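## Task

Pick up a free grey peg and push it fully into an unoccupied hole of the green chlorine ball held by the other gripper until it locks. Pegs already in the ball must stay. At the end that gripper must still hold the ball or a peg locked into it. Apart from that one hold, nothing may depend on the robot to stay in place.

## Robot and tools

ROBOT. There are two 6-joint arms, left_arm and right_arm, each with a parallel gripper. Their bases in the scene frame are: left_arm at (+0.083, +0.512, +0.060) m with quat_wxyz (+0.513, 0, 0, -0.858), and right_arm at (-0.056, -0.449, +0.093) m with quat_wxyz (+0.839, 0, 0, +0.544). The names are labels only and do not match image sides. In each scene one gripper already holds the ball, and the other arm has to fetch and insert the peg.

FRAME. All reported poses share one scene frame in metres. The origin is the table centre, +z points up, and the table top is at z = +0.020. The arms face each other across the table, with left_arm on the +y side. A gripper's fingers point along its own +x and close along its y. end_effector_position is the point between the finger pads, about 3 to 4 cm behind the fingertips. Printed hand positions can be off, more so at long reach.

execute_actions. The argument actions is a list with zero or one entry.
- Empty list: no command, just returns the state.
- Motion: {"rows": [...], "steps": n}. n is 1 to 15 control steps of 1/30 s each, and defaults to 15. Give 1 to 15 rows. Each row is used for one step, and the last row repeats if there are fewer rows than steps.
- Wait: {"steps": n} with no rows. n is at most 300, counted from the previous result, and your reply time counts toward it.
- The optional flag pictures (boolean) turns camera images on or off. They are on by default.

ROW LAYOUT. Every row is a single list of 14 numbers covering both arms, even if only one arm moves. The first 7 are left_arm: waist, shoulder, elbow, wrist pitch, wrist yaw, wrist roll, then opening. The last 7 are right_arm in the same order.
- The joint values are absolute target angles in radians, the same quantities that Joint positions prints. They are not offsets.
- Ranges per arm: waist -3.054 to 3.054, shoulder 0.000 to 3.142, elbow 0.000 to 2.356, wrist pitch -1.571 to 1.571, wrist yaw -1.571 to 1.571, wrist roll -3.142 to 3.142.
- A call is refused, and nothing is sent, if a target is more than 0.010 rad beyond a range end and also farther out than the joint's last reported angle.
- The true end of a joint may sit up to 0.010 rad from the stated one. A target past it is clipped, and the result may then say "joint sent to its limit". That line can refer to an earlier action. If the line is missing, the joint still may not be able to go further.

OPENING. This is an absolute value from -1 to 1. +1 is fully open, a pad gap of 0.088 m. Empty fingers meet at about -0.80, and values below that change nothing. Going from fully open to closed takes at least about 0.5 s.

SPEED LIMITS. Each step, a joint's target is held within a fixed lead of its measured angle: 0.211 rad for waist, shoulder and elbow, 0.213 for wrist pitch, 0.267 for wrist yaw and 0.228 for wrist roll. If the targets would put a gripper more than 70 mm from where it is, all of that arm's targets are scaled back toward the measured angles. Distant targets therefore take several calls. Friction can leave a joint short of its target, or keep a small move from happening at all, so compare Joint positions with what you sent.

BETWEEN CALLS. The arms keep heading for the last row sent while you think or wait. They stop once everything is nearly still or blocked, or once a step is HELD. To move on or press harder after that, send a new action. Fingers already in motion finish their travel.

RESULT LINES.
- The state line "left_arm: … | right_arm: …" gives each gripper's position, quaternion and linear and angular velocity.
- Joint positions and Joint velocities list each arm's six joints (rad, rad/s), then the pad gap (m, m/s).
- grip_measured is the measured opening on the command scale. It can be biased by about 1 mm per gripper, and it reads up to about 3 mm (0.061) narrow when squeezing a hard part.
- "joint command not followed" means a clearance check changed or blocked some joint targets. HELD marks steps where your row, or part of it, was not sent.
- MOTOR HOT appears from 50 °C. OVER-TEMPERATURE FAULT means the arm is held at 95 °C; if it does not cool within 30 to 60 s, that arm and its gripper lose power and go limp. Holding loads heats the motors, even while you think.

GRIPPING. Fingers go to where grip_measured matches your command, except near +1. For a firm hold, command about 0.07 below grip_measured; a smaller margin grips more lightly. Parts narrower than about 3 mm get proportionally less force. Each pad's force limit is about 34 to 49 N, and the first contact can spike briefly.

LOADS. Per arm, in N m: waist 17.4, shoulder 21.6, elbow 21.5, wrist pitch 5.67, wrist yaw 5.65, wrist roll 5.3. A held object's weight counts toward these. If contact reaches a joint's limit, that arm freezes for 10 s and the rest of the call is dropped.

AVOID. Do not let the arms strike or press on each other, which can end the scene. Do not drop objects, slam or shove hard, or push anything off the table, which fails the task. Loose objects may now and then get a small external nudge. Smooth motion and low effort are preferred.

CAMERAS. Each is 896x504: cam_head_left (at about [-0.561, 0.143, 0.970]), cam_head_right (about [-0.556, -0.109, 0.977]), cam_left_wrist and cam_right_wrist. Images come in that order. Pinhole calibrations with radial distortion are provided, accurate to within a few degrees and millimetres. Wrist camera poses follow their arm's joints.

zoom_image. Arguments: camera (one of the four names) and region [x0, y0, x1, y1] in pixels of that camera's latest image, with (0,0) at the top-left and at most 504x504. It returns an enlarged view.

read_manual. Optional section, "licences" by default. It returns URDF licence text and does not move anything.

finished_scene. Argument scene, 1 or 2. It ends that scene irreversibly, reports whether the goal was met and gives the next task. The goal must still hold when you call it. Replying without any tool call ends all remaining scenes.

Each tool is called as name([rows], argument=value, ...), one row to a line, values as JSON.

## Session

execute_actions(actions=[])

Scene clock: 0.00 s of 4400.00 s.
left_arm: end_effector_position=(-0.0474, +0.0992, +0.2611) grip_measured=-0.147 end_effector_quat_wxyz=(+0.514, -0.010, -0.007, -0.858) end_effector_velocity=(+0.000, +0.001, +0.000) end_effector_angular_velocity=(+0.006, +0.006, +0.005) | right_arm: end_effector_position=(+0.0709, -0.1618, +0.4184) grip_measured=+0.983 end_effector_quat_wxyz=(+0.836, +0.020, -0.024, +0.547) end_effector_velocity=(-0.001, -0.000, +0.000) end_effector_angular_velocity=(-0.011, -0.020, +0.004)
Joint positions: left_arm=[ 0.284  1.621  0.636  1.011  0.282 -0.005  0.032] | right_arm=[ 0.005  0.842  0.647  0.256 -0.004  0.008  0.087]
Joint velocities: left_arm=[-0.002 -0.007 -0.002 -0.007 -0.007 -0.007  0.   ] | right_arm=[-0.002 -0.002  0.002 -0.007 -0.007 -0.022 -0.   ]
Heat: left arm: hottest elbow 26 °C (+0.0 °C/min); right arm: hottest elbow 25 °C (+0.0 °C/min).

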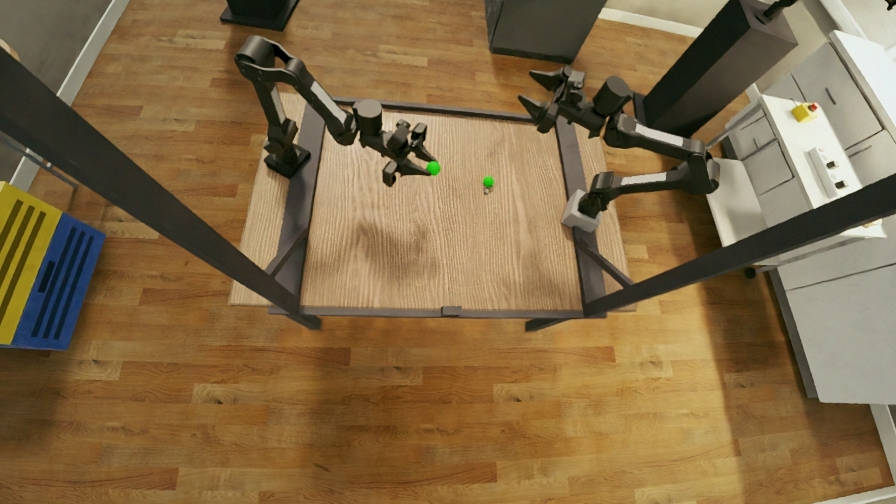

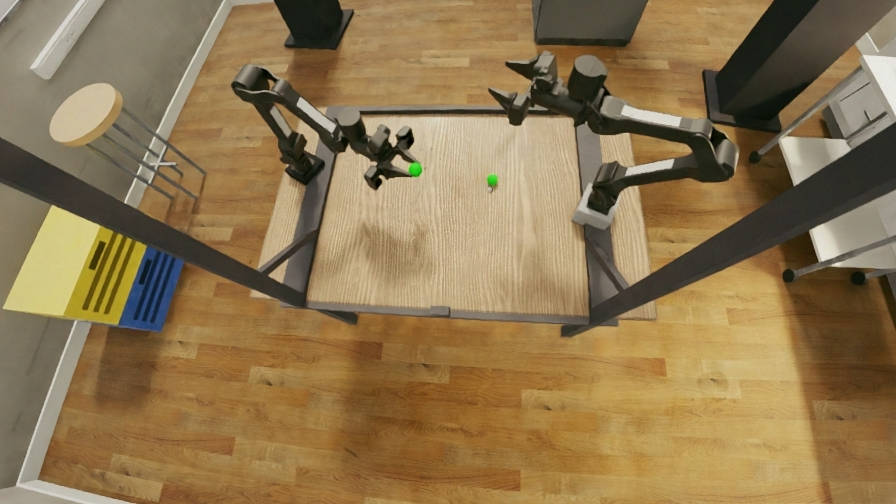

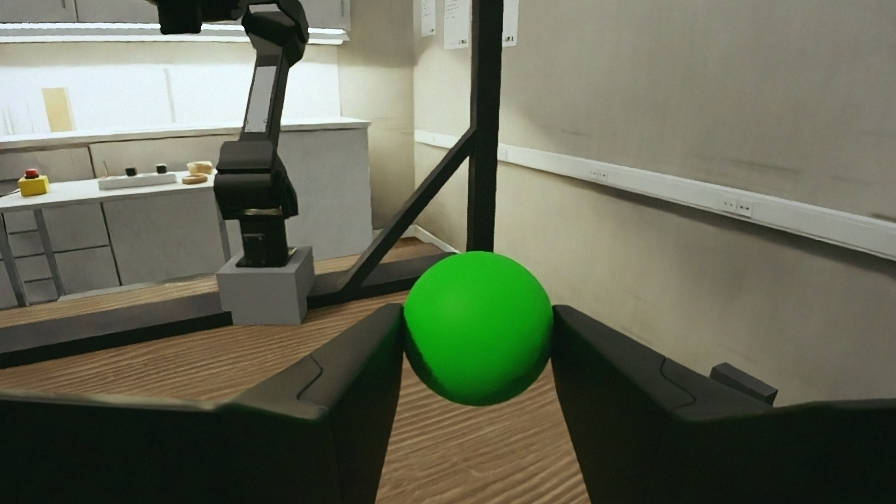

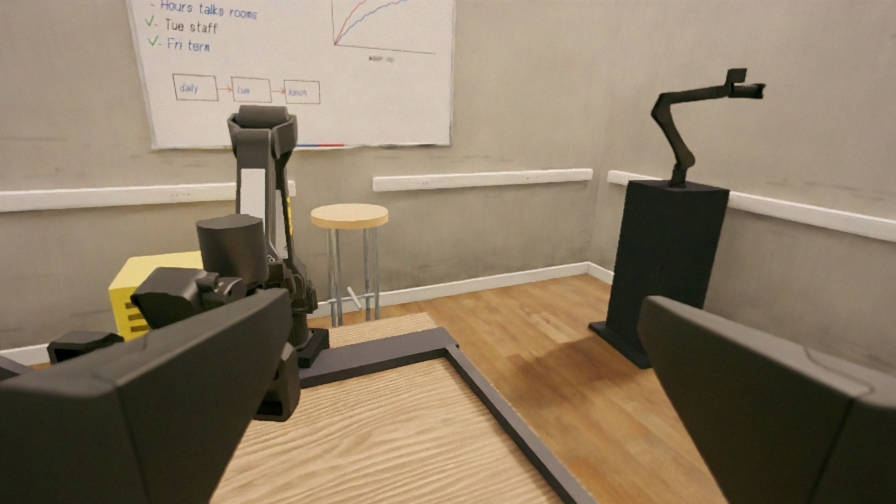

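zoom_image(camera="cam_head_left", region=[410, 150, 530, 215])

zoom_image(camera="cam_head_right", region=[400, 150, 520, 215])

Region (410, 150, 530, 215) of cam_head_left's 896x504 image, scaled by 4.200, with more detail than that image has; it fills the top 273 rows of this view, and the rest is white.

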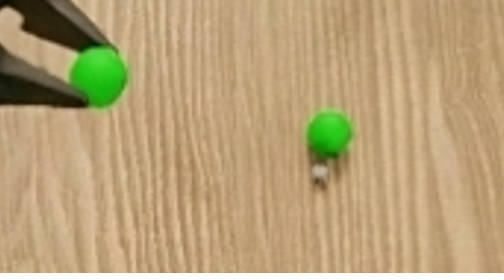

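Region (400, 150, 520, 215) of cam_head_right's 896x504 image, scaled by 4.200, with more detail than that image has; it fills the top 273 rows of this view, and the rest is white.

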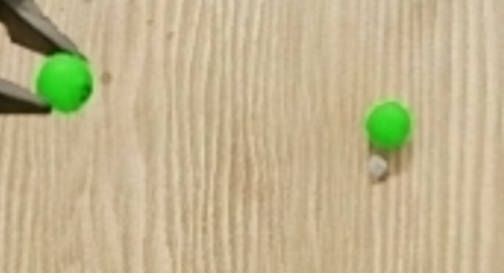

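execute_actions([
  {"rows":[[0.284,1.621,0.636,1.011,0.282,-0.005,-0.22,0.134,1.604,1.067,-1.034,0,0,0.2]]},
], pictures=false)

execute_actions([
  {"steps":30},
])

Scene clock: 19.07 s of 4400.00 s.
left_arm: end_effector_position=(-0.0474, +0.0992, +0.2611) grip_measured=-0.147 end_effector_quat_wxyz=(+0.514, -0.010, -0.007, -0.858) end_effector_velocity=(+0.002, -0.001, -0.000) end_effector_angular_velocity=(+0.001, +0.008, +0.019) | right_arm: end_effector_position=(+0.0456, -0.1116, +0.1904) grip_measured=+0.206 end_effector_quat_wxyz=(+0.674, -0.323, +0.438, +0.499) end_effector_velocity=(-0.122, -0.394, -0.422) end_effector_angular_velocity=(-2.648, +0.803, +0.004)
Joint positions: left_arm=[ 0.284  1.621  0.636  1.011  0.282 -0.005  0.032] | right_arm=[ 0.13   1.576  1.051 -0.625  0.     0.006  0.049]
Joint velocities: left_arm=[-0.002  0.002 -0.002  0.007 -0.022 -0.007 -0.   ] | right_arm=[ 0.007  0.72  -0.002 -2.044 -0.007  0.007 -0.002]
Heat: left arm: hottest elbow 28 °C (+6.3 °C/min); right arm: hottest elbow 28 °C (+9.4 °C/min).
Steps of this call (steps 1 to 90: nothing new was sent; then 15.57 s passed at rest; steps 91 to 105: all 15 steps of this action). Readings (joint positions):
91: left_arm=[0.284 1.621 0.636 1.011 0.282 -0.005] | right_arm=[0.021 0.871 0.680 0.198 0.006 0.008]
92: left_arm=[0.284 1.621 0.636 1.011 0.282 -0.005] | right_arm=[0.054 0.921 0.743 0.135 0.006 0.008]
94: left_arm=[0.284 1.621 0.636 1.011 0.282 -0.005] | right_arm=[0.106 1.052 0.876 0.008 0.001 0.007]
98: left_arm=[0.284 1.621 0.636 1.011 0.282 -0.005] | right_arm=[0.130 1.280 1.039 -0.221 0.000 0.006]
105: the state above

Scene clock: 20.07 s of 4400.00 s.
left_arm: end_effector_position=(-0.0474, +0.0992, +0.2611) grip_measured=-0.147 end_effector_quat_wxyz=(+0.514, -0.010, -0.007, -0.858) end_effector_velocity=(+0.002, -0.001, +0.000) end_effector_angular_velocity=(+0.006, +0.006, +0.019) | right_arm: end_effector_position=(+0.0209, -0.1932, +0.1659) grip_measured=+0.204 end_effector_quat_wxyz=(+0.566, -0.423, +0.571, +0.419) end_effector_velocity=(-0.001, -0.002, -0.001) end_effector_angular_velocity=(-0.010, +0.011, +0.005)
Joint positions: left_arm=[ 0.284  1.621  0.636  1.011  0.282 -0.005  0.032] | right_arm=[ 0.131  1.604  1.056 -1.032  0.     0.006  0.049]
Joint velocities: left_arm=[-0.002 -0.002  0.002 -0.007 -0.022 -0.007 -0.   ] | right_arm=[-0.002  0.002 -0.002 -0.007 -0.007 -0.007 -0.   ]
Heat: left arm: hottest elbow 28 °C (+6.0 °C/min); right arm: hottest elbow 28 °C (+9.0 °C/min).
Steps of this call (steps 1 to 30: the robot went on to your last target). Readings (joint positions):
1: left_arm=[0.284 1.621 0.636 1.011 0.282 -0.005] | right_arm=[0.131 1.594 1.051 -0.694 0.000 0.006]
2: left_arm=[0.284 1.621 0.636 1.011 0.282 -0.005] | right_arm=[0.131 1.603 1.051 -0.757 0.000 0.006]
4: left_arm=[0.284 1.621 0.636 1.011 0.282 -0.005] | right_arm=[0.131 1.604 1.052 -0.888 0.000 0.006]
8: left_arm=[0.284 1.621 0.636 1.011 0.282 -0.005] | right_arm=[0.131 1.604 1.053 -1.004 0.000 0.006]
30: the state above
All arms were judged still, so your last target was given up. Only a new action makes them travel on or press farther. Fingers that are still opening or closing keep moving.
camera_calibration (this result's frames):
cam_right_wrist: T_world_to_cam=[[0.963134, -0.268829, 0.0102384, -0.0639325], [-0.255561, -0.902385, 0.346971, -0.205408], [-0.0840369, -0.336796, -0.93782, 0.172785], [0, 0, 0, 1]] pos_world=[0.0236016, -0.14435, 0.233966]

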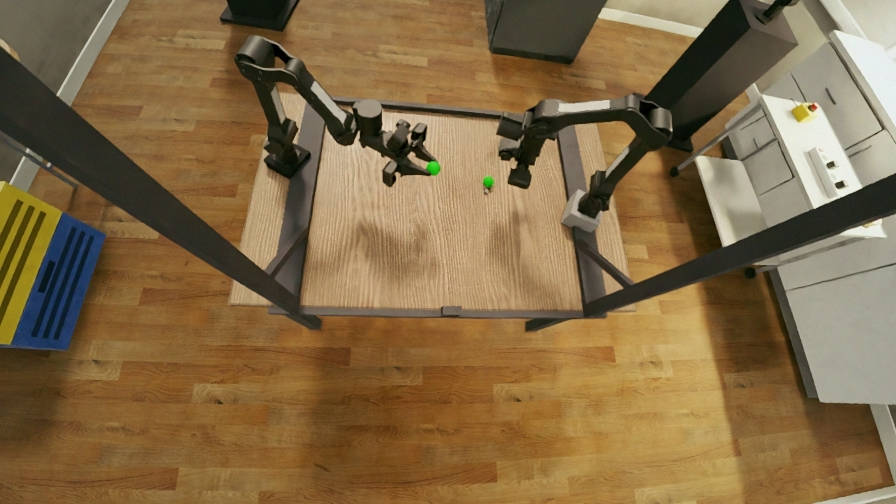

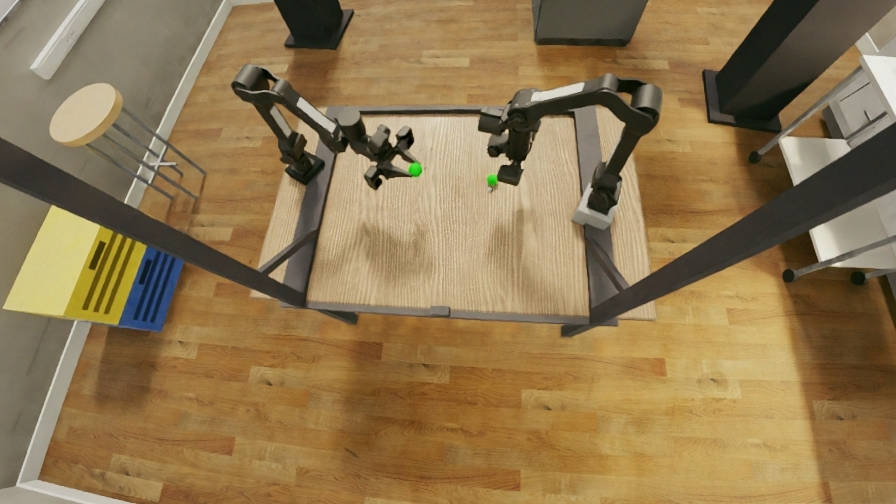

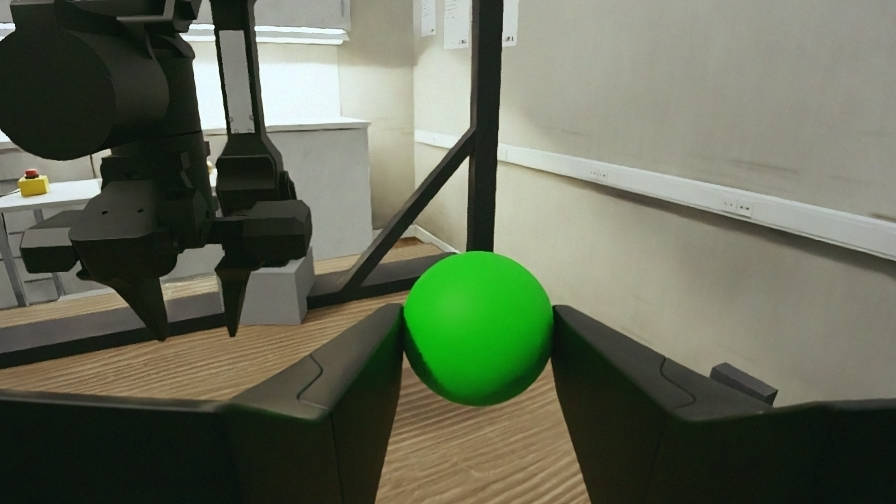

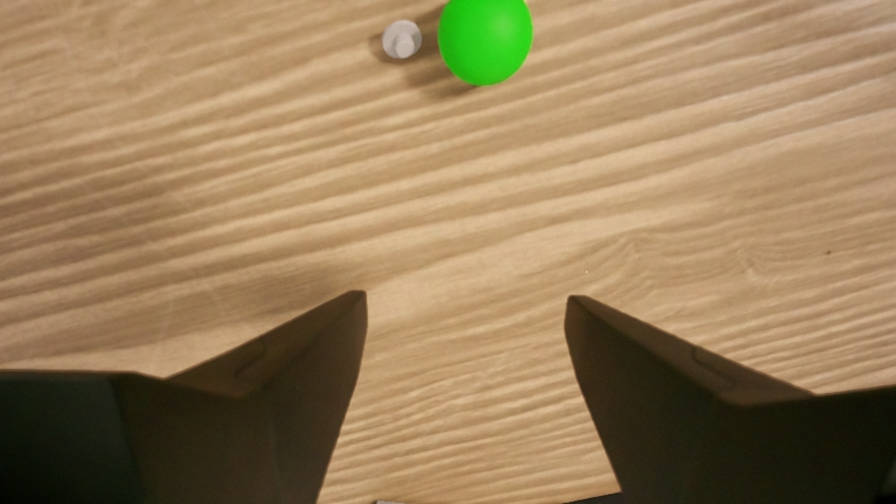

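execute_actions([
  {"rows":[[0.284,1.621,0.636,1.011,0.282,-0.005,-0.22,0.214,1.941,1.195,-0.815,0,-1.5,-0.2]]},
], pictures=false)

execute_actions([
  {"steps":25},
])

Scene clock: 26.83 s of 4400.00 s.
left_arm: end_effector_position=(-0.0474, +0.0992, +0.2611) grip_measured=-0.147 end_effector_quat_wxyz=(+0.514, -0.010, -0.007, -0.858) end_effector_velocity=(+0.000, +0.000, -0.005) end_effector_angular_velocity=(+0.025, +0.002, +0.005) | right_arm: end_effector_position=(+0.0136, -0.1204, +0.1016) grip_measured=-0.195 end_effector_quat_wxyz=(+0.269, -0.655, +0.266, +0.654) end_effector_velocity=(-0.002, +0.001, +0.000) end_effector_angular_velocity=(+0.003, -0.000, +2.032)
Joint positions: left_arm=[ 0.284  1.621  0.636  1.011  0.282 -0.005  0.032] | right_arm=[ 0.215  1.939  1.189 -0.817  0.002 -1.     0.029]
Joint velocities: left_arm=[-0.002 -0.002 -0.002 -0.022 -0.007 -0.007 -0.   ] | right_arm=[ 0.002 -0.002 -0.002  0.007 -0.007 -2.029 -0.001]
Heat: left arm: hottest elbow 28 °C (+4.5 °C/min); right arm: hottest elbow 28 °C (+6.7 °C/min).
Steps of this call (steps 1 to 90: nothing new was sent; then 3.27 s passed at rest; steps 91 to 105: all 15 steps of this action). Readings (joint positions):
91: left_arm=[0.284 1.621 0.636 1.011 0.282 -0.005] | right_arm=[0.136 1.630 1.071 -1.019 0.002 -0.042]
92: left_arm=[0.284 1.621 0.636 1.011 0.282 -0.005] | right_arm=[0.152 1.671 1.099 -0.954 0.002 -0.105]
94: left_arm=[0.284 1.621 0.636 1.011 0.282 -0.005] | right_arm=[0.186 1.792 1.169 -0.854 0.002 -0.242]
98: left_arm=[0.284 1.621 0.636 1.011 0.282 -0.005] | right_arm=[0.215 1.926 1.187 -0.833 0.002 -0.517]
105: the state above

Scene clock: 27.67 s of 4400.00 s.
left_arm: end_effector_position=(-0.0474, +0.0992, +0.2611) grip_measured=-0.147 end_effector_quat_wxyz=(+0.514, -0.010, -0.007, -0.858) end_effector_velocity=(+0.002, -0.001, -0.001) end_effector_angular_velocity=(+0.011, +0.005, +0.019) | right_arm: end_effector_position=(+0.0136, -0.1204, +0.1016) grip_measured=-0.196 end_effector_quat_wxyz=(-0.101, +0.701, -0.099, -0.699) end_effector_velocity=(-0.002, +0.002, +0.002) end_effector_angular_velocity=(+0.013, +0.005, +0.010)
Joint positions: left_arm=[ 0.284  1.621  0.636  1.011  0.282 -0.005  0.032] | right_arm=[ 0.215  1.939  1.189 -0.817  0.002 -1.494  0.029]
Joint velocities: left_arm=[-0.002 -0.002 -0.002 -0.007 -0.022 -0.007 -0.   ] | right_arm=[ 0.002 -0.007 -0.002  0.007 -0.007 -0.007 -0.   ]
Heat: left arm: hottest elbow 28 °C (+4.3 °C/min); right arm: hottest elbow 28 °C (+6.5 °C/min).
Steps of this call (steps 1 to 25: the robot went on to your last target). Readings (joint positions):
1: left_arm=[0.284 1.621 0.636 1.011 0.282 -0.005] | right_arm=[0.215 1.939 1.189 -0.817 0.002 -1.069]
2: left_arm=[0.284 1.621 0.636 1.011 0.282 -0.005] | right_arm=[0.215 1.939 1.189 -0.817 0.002 -1.139]
4: left_arm=[0.284 1.621 0.636 1.011 0.282 -0.005] | right_arm=[0.215 1.939 1.189 -0.817 0.002 -1.278]
8: left_arm=[0.284 1.621 0.636 1.011 0.282 -0.005] | right_arm=[0.215 1.939 1.189 -0.817 0.002 -1.450]
25: the state above
camera_calibration (this result's frames):
cam_right_wrist: T_world_to_cam=[[0.256259, 0.966511, 0.0136987, 0.121358], [0.907708, -0.245491, 0.340294, -0.0553215], [0.332261, -0.074769, -0.940219, 0.162528], [0, 0, 0, 1]] pos_world=[-0.034885, -0.118723, 0.169975]

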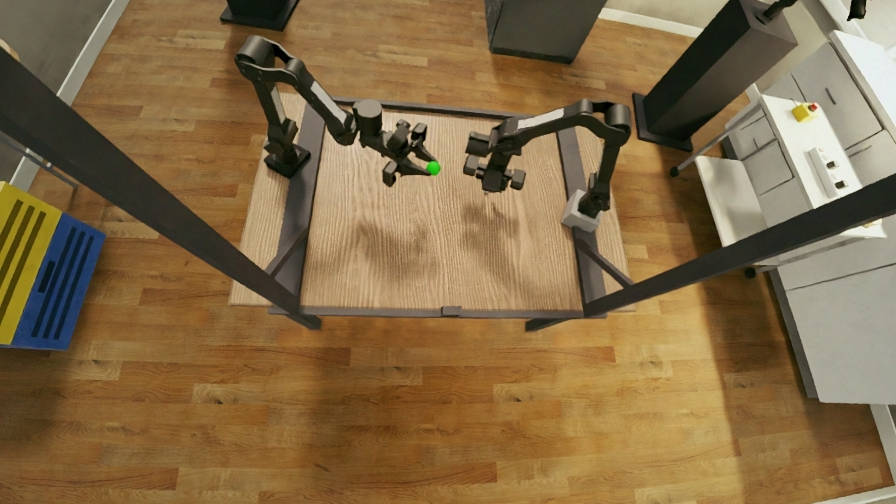

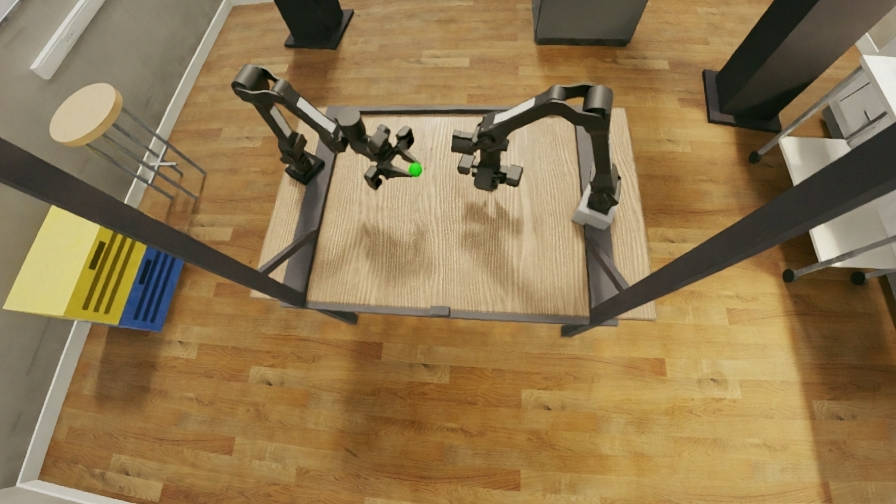

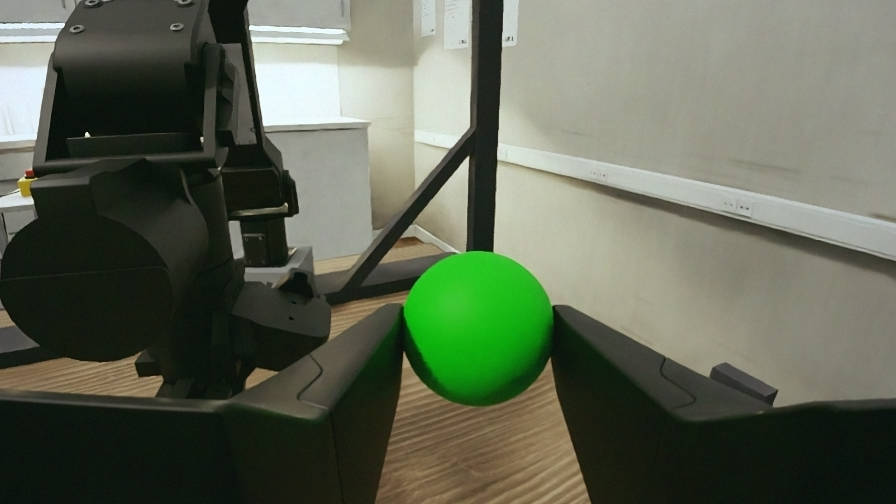

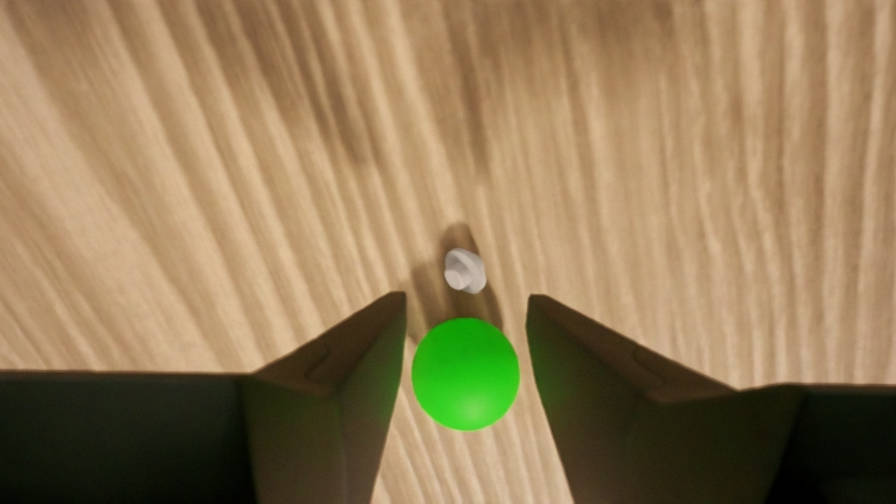

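zoom_image(camera="cam_right_wrist", region=[400, 210, 540, 330])

Region (400, 210, 540, 330) of cam_right_wrist's 896x504 image, scaled by 3.600, with more detail than that image has; it fills the top 432 rows of this view, and the rest is white.

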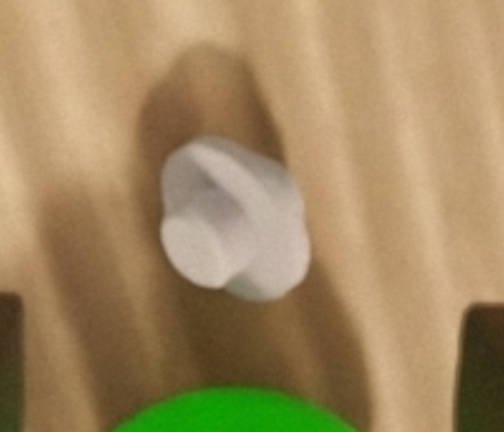

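execute_actions([
  {"rows":[[0.284,1.621,0.636,1.011,0.282,-0.005,-0.22,0.186,1.5685,0.75,-0.004,0,-1.5,-0.35]]},
], pictures=false)

execute_actions([
  {"rows":[[0.284,1.621,0.636,1.011,0.282,-0.005,-0.22,0.186,1.5685,0.527,-0.004,0,-1.5,-0.35]]},
])

Scene clock: 43.93 s of 4400.00 s.
left_arm: end_effector_position=(-0.0474, +0.0992, +0.2611) grip_measured=-0.147 end_effector_quat_wxyz=(+0.514, -0.010, -0.007, -0.858) end_effector_velocity=(-0.002, +0.002, +0.000) end_effector_angular_velocity=(+0.006, +0.006, -0.010) | right_arm: end_effector_position=(+0.0326, -0.0804, +0.1606) grip_measured=-0.346 end_effector_quat_wxyz=(+0.353, -0.673, -0.149, +0.632) end_effector_velocity=(+0.006, +0.034, +0.047) end_effector_angular_velocity=(+0.271, -0.053, +0.018)
Joint positions: left_arm=[ 0.284  1.621  0.636  1.011  0.282 -0.005  0.032] | right_arm=[ 0.188  1.58   0.764 -0.028  0.002 -1.495  0.022]
Joint velocities: left_arm=[-0.002 -0.007 -0.002 -0.007  0.007 -0.007 -0.   ] | right_arm=[-0.002 -0.056 -0.022  0.242 -0.022 -0.007 -0.   ]
Heat: left arm: hottest elbow 29 °C (+4.1 °C/min); right arm: hottest elbow 29 °C (+5.5 °C/min).
Steps of this call (steps 1 to 15: the robot went on to your last target; steps 16 to 90: nothing new was sent; then 12.77 s passed at rest; steps 91 to 105: all 15 steps of this action). Readings (joint positions):
91: left_arm=[0.284 1.621 0.636 1.011 0.282 -0.005] | right_arm=[0.214 1.907 1.146 -0.745 0.002 -1.495]
92: left_arm=[0.284 1.621 0.636 1.011 0.282 -0.005] | right_arm=[0.208 1.859 1.081 -0.678 0.002 -1.495]
94: left_arm=[0.284 1.621 0.636 1.011 0.282 -0.005] | right_arm=[0.195 1.737 0.950 -0.559 0.002 -1.495]
98: left_arm=[0.284 1.621 0.636 1.011 0.282 -0.005] | right_arm=[0.188 1.594 0.791 -0.303 0.002 -1.495]
105: the state above

Scene clock: 44.43 s of 4400.00 s.
left_arm: end_effector_position=(-0.0474, +0.0992, +0.2611) grip_measured=-0.147 end_effector_quat_wxyz=(+0.514, -0.010, -0.007, -0.858) end_effector_velocity=(-0.000, -0.000, -0.003) end_effector_angular_velocity=(+0.020, +0.003, +0.005) | right_arm: end_effector_position=(+0.0153, -0.1529, +0.0899) grip_measured=-0.346 end_effector_quat_wxyz=(+0.287, -0.690, -0.076, +0.660) end_effector_velocity=(+0.000, +0.003, +0.002) end_effector_angular_velocity=(+0.012, -0.000, +0.008)
Joint positions: left_arm=[ 0.284  1.621  0.636  1.011  0.282 -0.005  0.032] | right_arm=[ 0.188  1.574  0.53  -0.005  0.002 -1.495  0.022]
Joint velocities: left_arm=[-0.002 -0.002  0.002 -0.022 -0.007 -0.007 -0.   ] | right_arm=[-0.002 -0.002  0.002  0.007 -0.007 -0.007 -0.   ]
Heat: left arm: hottest elbow 29 °C (+4.1 °C/min); right arm: hottest elbow 29 °C (+5.4 °C/min).
Steps of this call (steps 1 to 15: all 15 steps of this action). Readings (joint positions):
1: left_arm=[0.284 1.621 0.636 1.011 0.282 -0.005] | right_arm=[0.188 1.577 0.736 -0.000 0.002 -1.495]
2: left_arm=[0.284 1.621 0.636 1.011 0.282 -0.005] | right_arm=[0.188 1.566 0.699 0.004 0.002 -1.495]
4: left_arm=[0.284 1.621 0.636 1.011 0.282 -0.005] | right_arm=[0.188 1.561 0.613 -0.009 0.002 -1.495]
8: left_arm=[0.284 1.621 0.636 1.011 0.282 -0.005] | right_arm=[0.188 1.574 0.530 -0.016 0.002 -1.495]
15: the state above
camera_calibration (this result's frames):
cam_right_wrist: T_world_to_cam=[[0.249644, 0.825197, 0.506684, 0.086687], [0.863655, -0.426379, 0.268886, -0.0814202], [0.437924, 0.370475, -0.819128, 0.204131], [0, 0, 0, 1]] pos_world=[-0.0407156, -0.181875, 0.145179]

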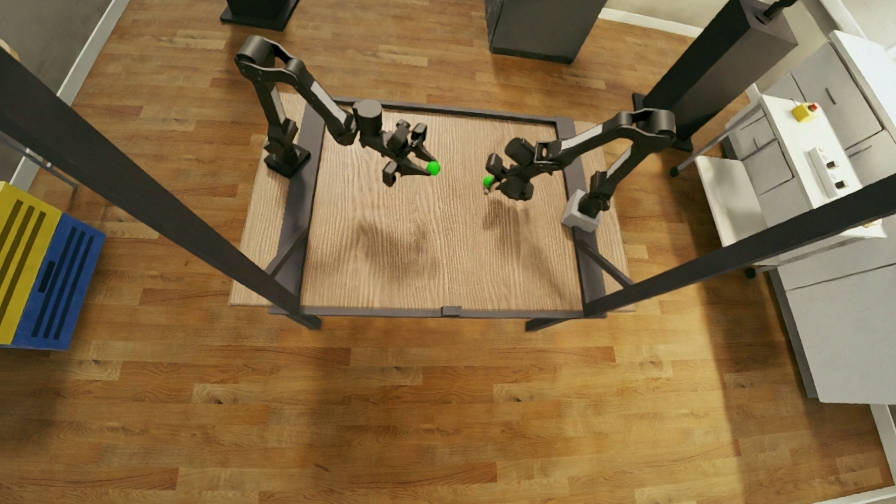

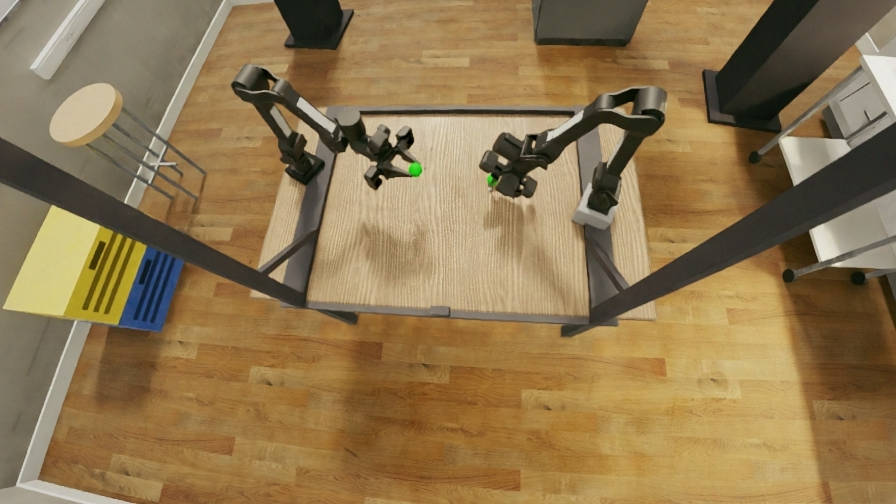

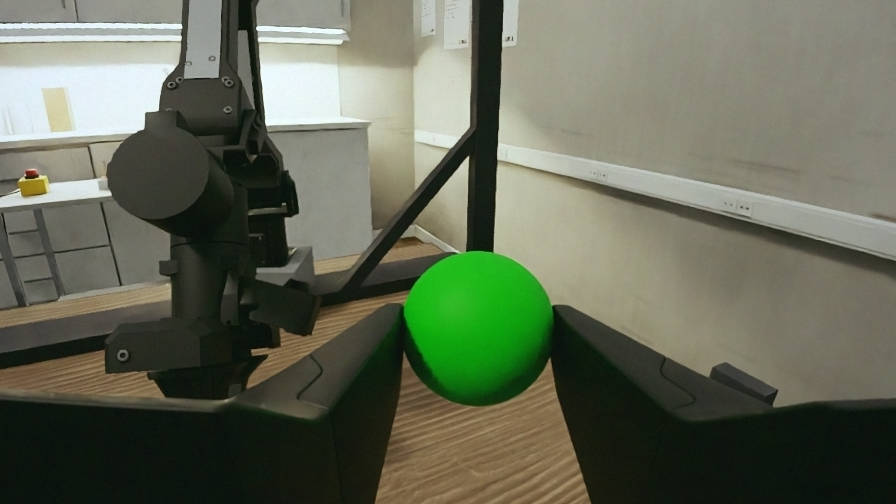

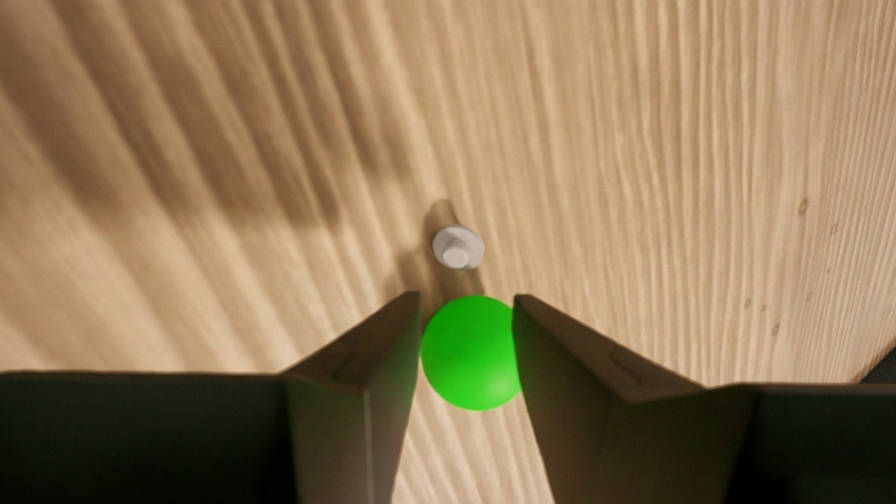

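execute_actions([
  {"rows":[[0.284,1.621,0.636,1.011,0.282,-0.005,-0.22,0.186,1.61,0.527,0.03,0,-1.5,-0.5],[0.284,1.621,0.636,1.011,0.282,-0.005,-0.22,0.186,1.64,0.527,0.07,0,-1.5,-0.5],[0.284,1.621,0.636,1.011,0.282,-0.005,-0.22,0.186,1.677,0.527,0.101,0,-1.5,-0.5]]},
])

Scene clock: 50.70 s of 4400.00 s.
left_arm: end_effector_position=(-0.0474, +0.0992, +0.2611) grip_measured=-0.147 end_effector_quat_wxyz=(+0.514, -0.010, -0.007, -0.858) end_effector_velocity=(-0.002, +0.002, +0.004) end_effector_angular_velocity=(-0.008, +0.009, -0.000) | right_arm: end_effector_position=(+0.0171, -0.1453, +0.0732) grip_measured=-0.496 end_effector_quat_wxyz=(+0.289, -0.690, -0.078, +0.659) end_effector_velocity=(+0.001, +0.005, +0.004) end_effector_angular_velocity=(+0.027, -0.004, +0.008)
Joint positions: left_arm=[ 0.284  1.621  0.636  1.011  0.282 -0.005  0.032] | right_arm=[ 0.188  1.669  0.528  0.098  0.002 -1.495  0.015]
Joint velocities: left_arm=[-0.007 -0.007 -0.002  0.007 -0.007 -0.007 -0.   ] | right_arm=[-0.002 -0.002  0.002  0.022 -0.007 -0.007 -0.   ]
Heat: left arm: hottest elbow 29 °C (+3.6 °C/min); right arm: hottest elbow 29 °C (+4.7 °C/min).
Steps of this call (steps 1 to 15: the robot went on to your last target; steps 16 to 90: nothing new was sent; then 2.77 s passed at rest; steps 91 to 105: all 15 steps of this action). Readings (joint positions):
91: left_arm=[0.284 1.621 0.636 1.011 0.282 -0.005] | right_arm=[0.188 1.578 0.530 0.001 0.002 -1.495]
92: left_arm=[0.284 1.621 0.636 1.011 0.282 -0.005] | right_arm=[0.188 1.589 0.530 0.020 0.002 -1.495]
94: left_arm=[0.284 1.621 0.636 1.011 0.282 -0.005] | right_arm=[0.188 1.628 0.530 0.068 0.002 -1.495]
98: left_arm=[0.284 1.621 0.636 1.011 0.282 -0.005] | right_arm=[0.188 1.668 0.528 0.089 0.002 -1.495]
105: the state above
camera_calibration (this result's frames):
cam_right_wrist: T_world_to_cam=[[0.248969, 0.822362, 0.5116, 0.0876717], [0.8633, -0.427873, 0.267654, -0.0753631], [0.439008, 0.375027, -0.816472, 0.187263], [0, 0, 0, 1]] pos_world=[-0.0389765, -0.174572, 0.128213]

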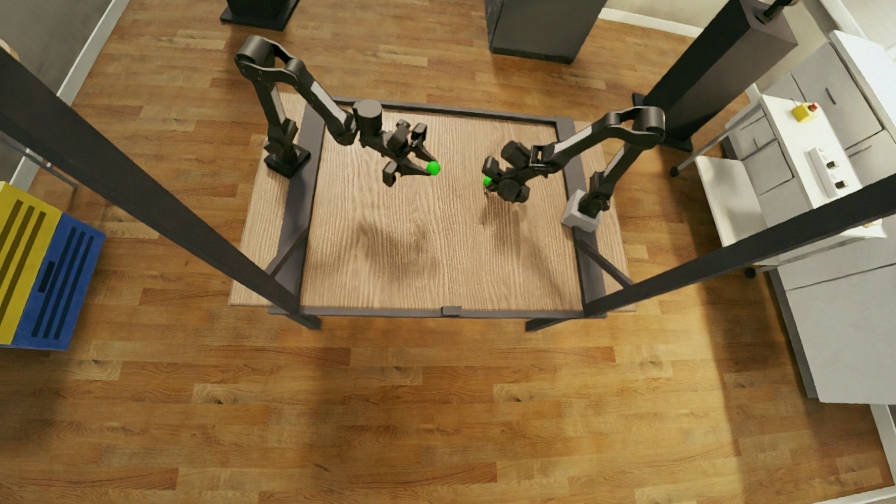

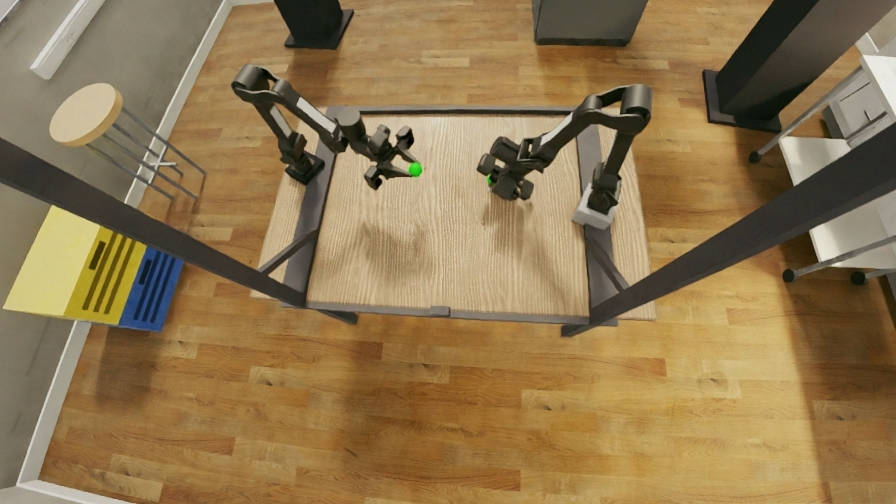

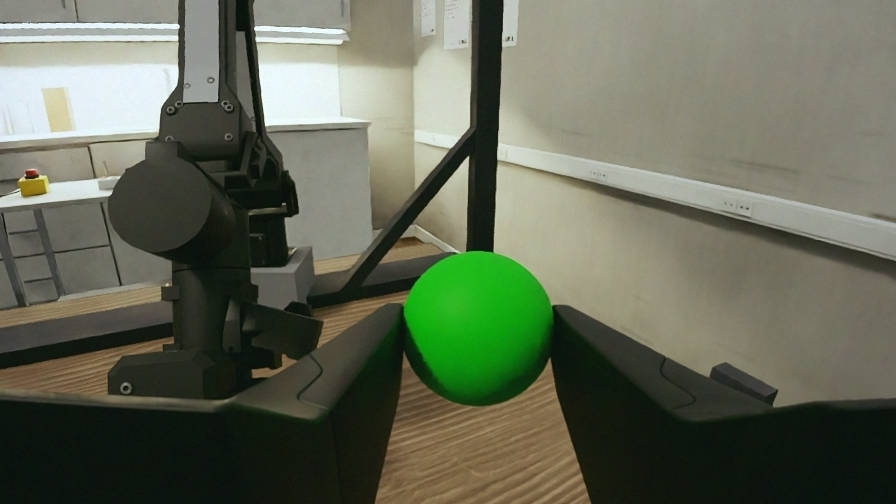

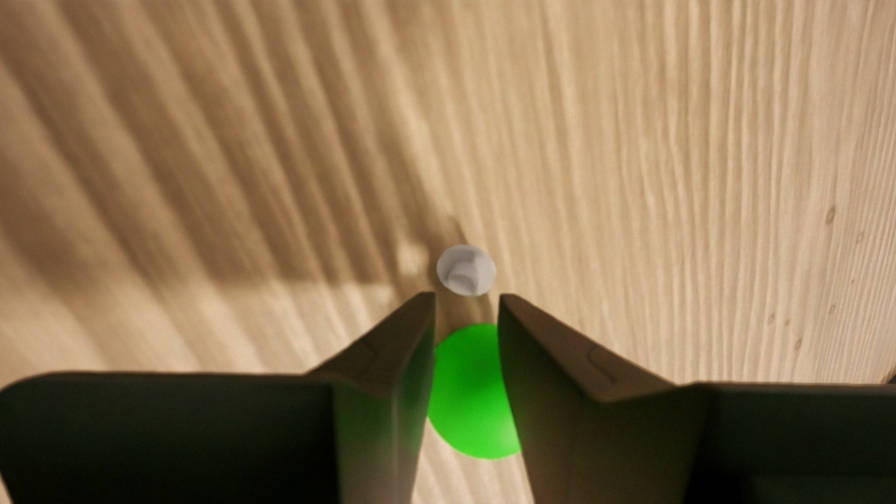

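execute_actions([
  {"rows":[[0.284,1.621,0.636,1.011,0.282,-0.005,-0.22,0.205,1.70,0.535,0.12,0,-1.5,-0.53],[0.284,1.621,0.636,1.011,0.282,-0.005,-0.22,0.205,1.725,0.535,0.143,0,-1.5,-0.53]]},
])

zoom_image(camera="cam_right_wrist", region=[380, 230, 560, 400])

Scene clock: 55.07 s of 4400.00 s.
left_arm: end_effector_position=(-0.0474, +0.0992, +0.2611) grip_measured=-0.147 end_effector_quat_wxyz=(+0.514, -0.010, -0.007, -0.858) end_effector_velocity=(+0.000, +0.000, -0.002) end_effector_angular_velocity=(+0.011, +0.005, +0.005) | right_arm: end_effector_position=(+0.0134, -0.1417, +0.0644) grip_measured=-0.526 end_effector_quat_wxyz=(+0.283, -0.689, -0.082, +0.662) end_effector_velocity=(-0.001, -0.005, -0.002) end_effector_angular_velocity=(-0.021, +0.007, +0.008)
Joint positions: left_arm=[ 0.284  1.621  0.636  1.011  0.282 -0.005  0.032] | right_arm=[ 0.202  1.716  0.53   0.14   0.002 -1.495  0.013]
Joint velocities: left_arm=[-0.002 -0.002 -0.002 -0.007 -0.007 -0.007 -0.   ] | right_arm=[-0.002 -0.002 -0.002 -0.022 -0.007 -0.007 -0.   ]
Heat: left arm: hottest elbow 30 °C (+4.4 °C/min); right arm: hottest elbow 29 °C (+4.4 °C/min).
Steps of this call (steps 1 to 15: the robot went on to your last target; steps 16 to 90: nothing new was sent; then 0.87 s passed at rest; steps 91 to 105: all 15 steps of this action). Readings (joint positions):
91: left_arm=[0.284 1.621 0.636 1.011 0.282 -0.005] | right_arm=[0.189 1.673 0.528 0.102 0.002 -1.495]
92: left_arm=[0.284 1.621 0.636 1.011 0.282 -0.005] | right_arm=[0.192 1.683 0.528 0.115 0.002 -1.495]
94: left_arm=[0.284 1.621 0.636 1.011 0.282 -0.005] | right_arm=[0.199 1.703 0.529 0.129 0.002 -1.495]
98: left_arm=[0.284 1.621 0.636 1.011 0.282 -0.005] | right_arm=[0.202 1.714 0.530 0.139 0.002 -1.495]
105: the state above
camera_calibration (this result's frames):
cam_right_wrist: T_world_to_cam=[[0.237676, 0.827314, 0.50898, 0.0911254], [0.869431, -0.414847, 0.268312, -0.0665476], [0.433127, 0.378752, -0.817892, 0.181083], [0, 0, 0, 1]] pos_world=[-0.0422321, -0.171582, 0.119581]

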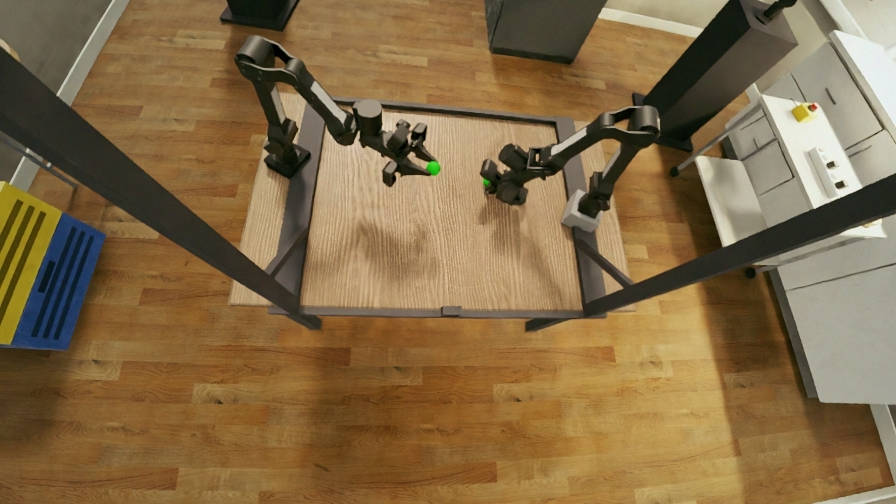

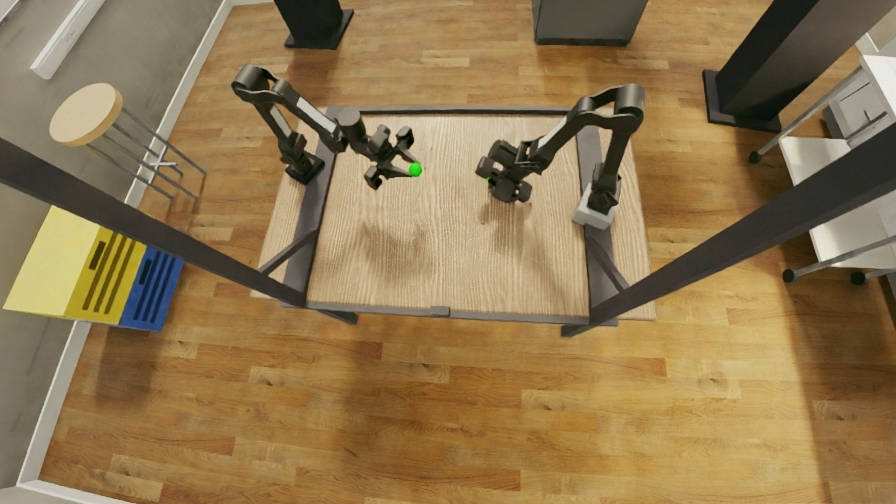

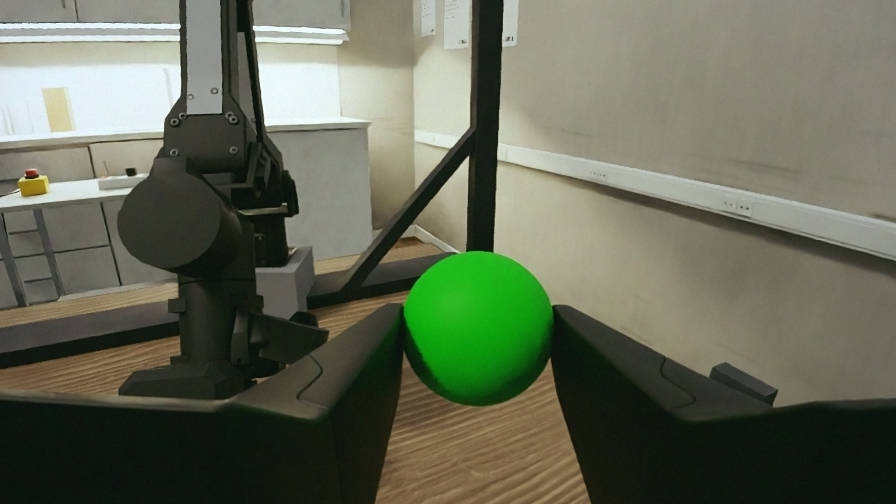

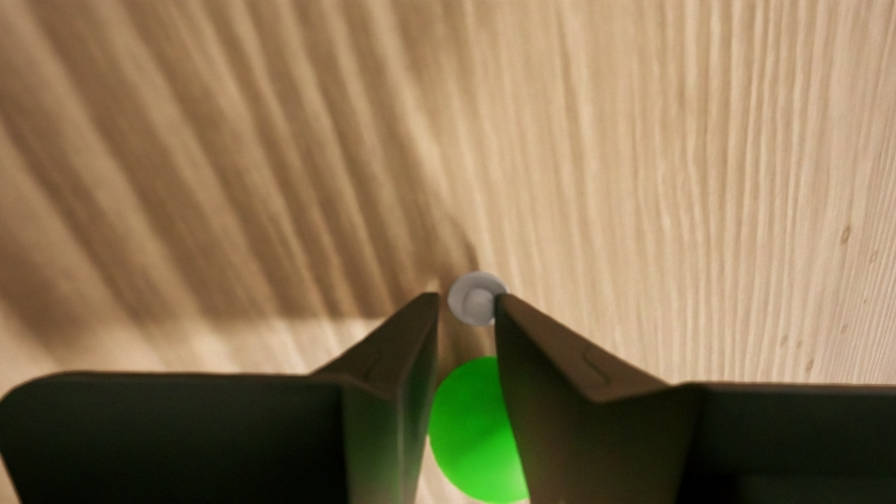

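Region (380, 230, 560, 400) of cam_right_wrist's 896x504 image, scaled by 2.800, with more detail than that image has.

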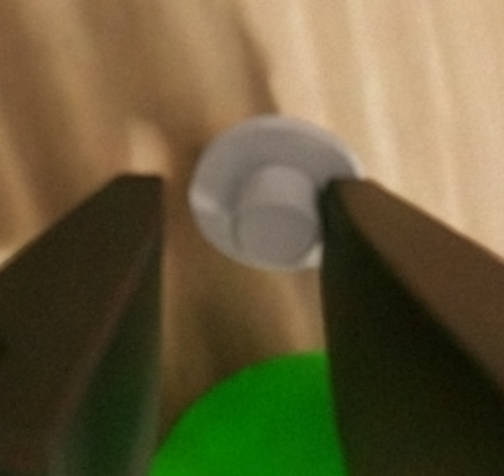

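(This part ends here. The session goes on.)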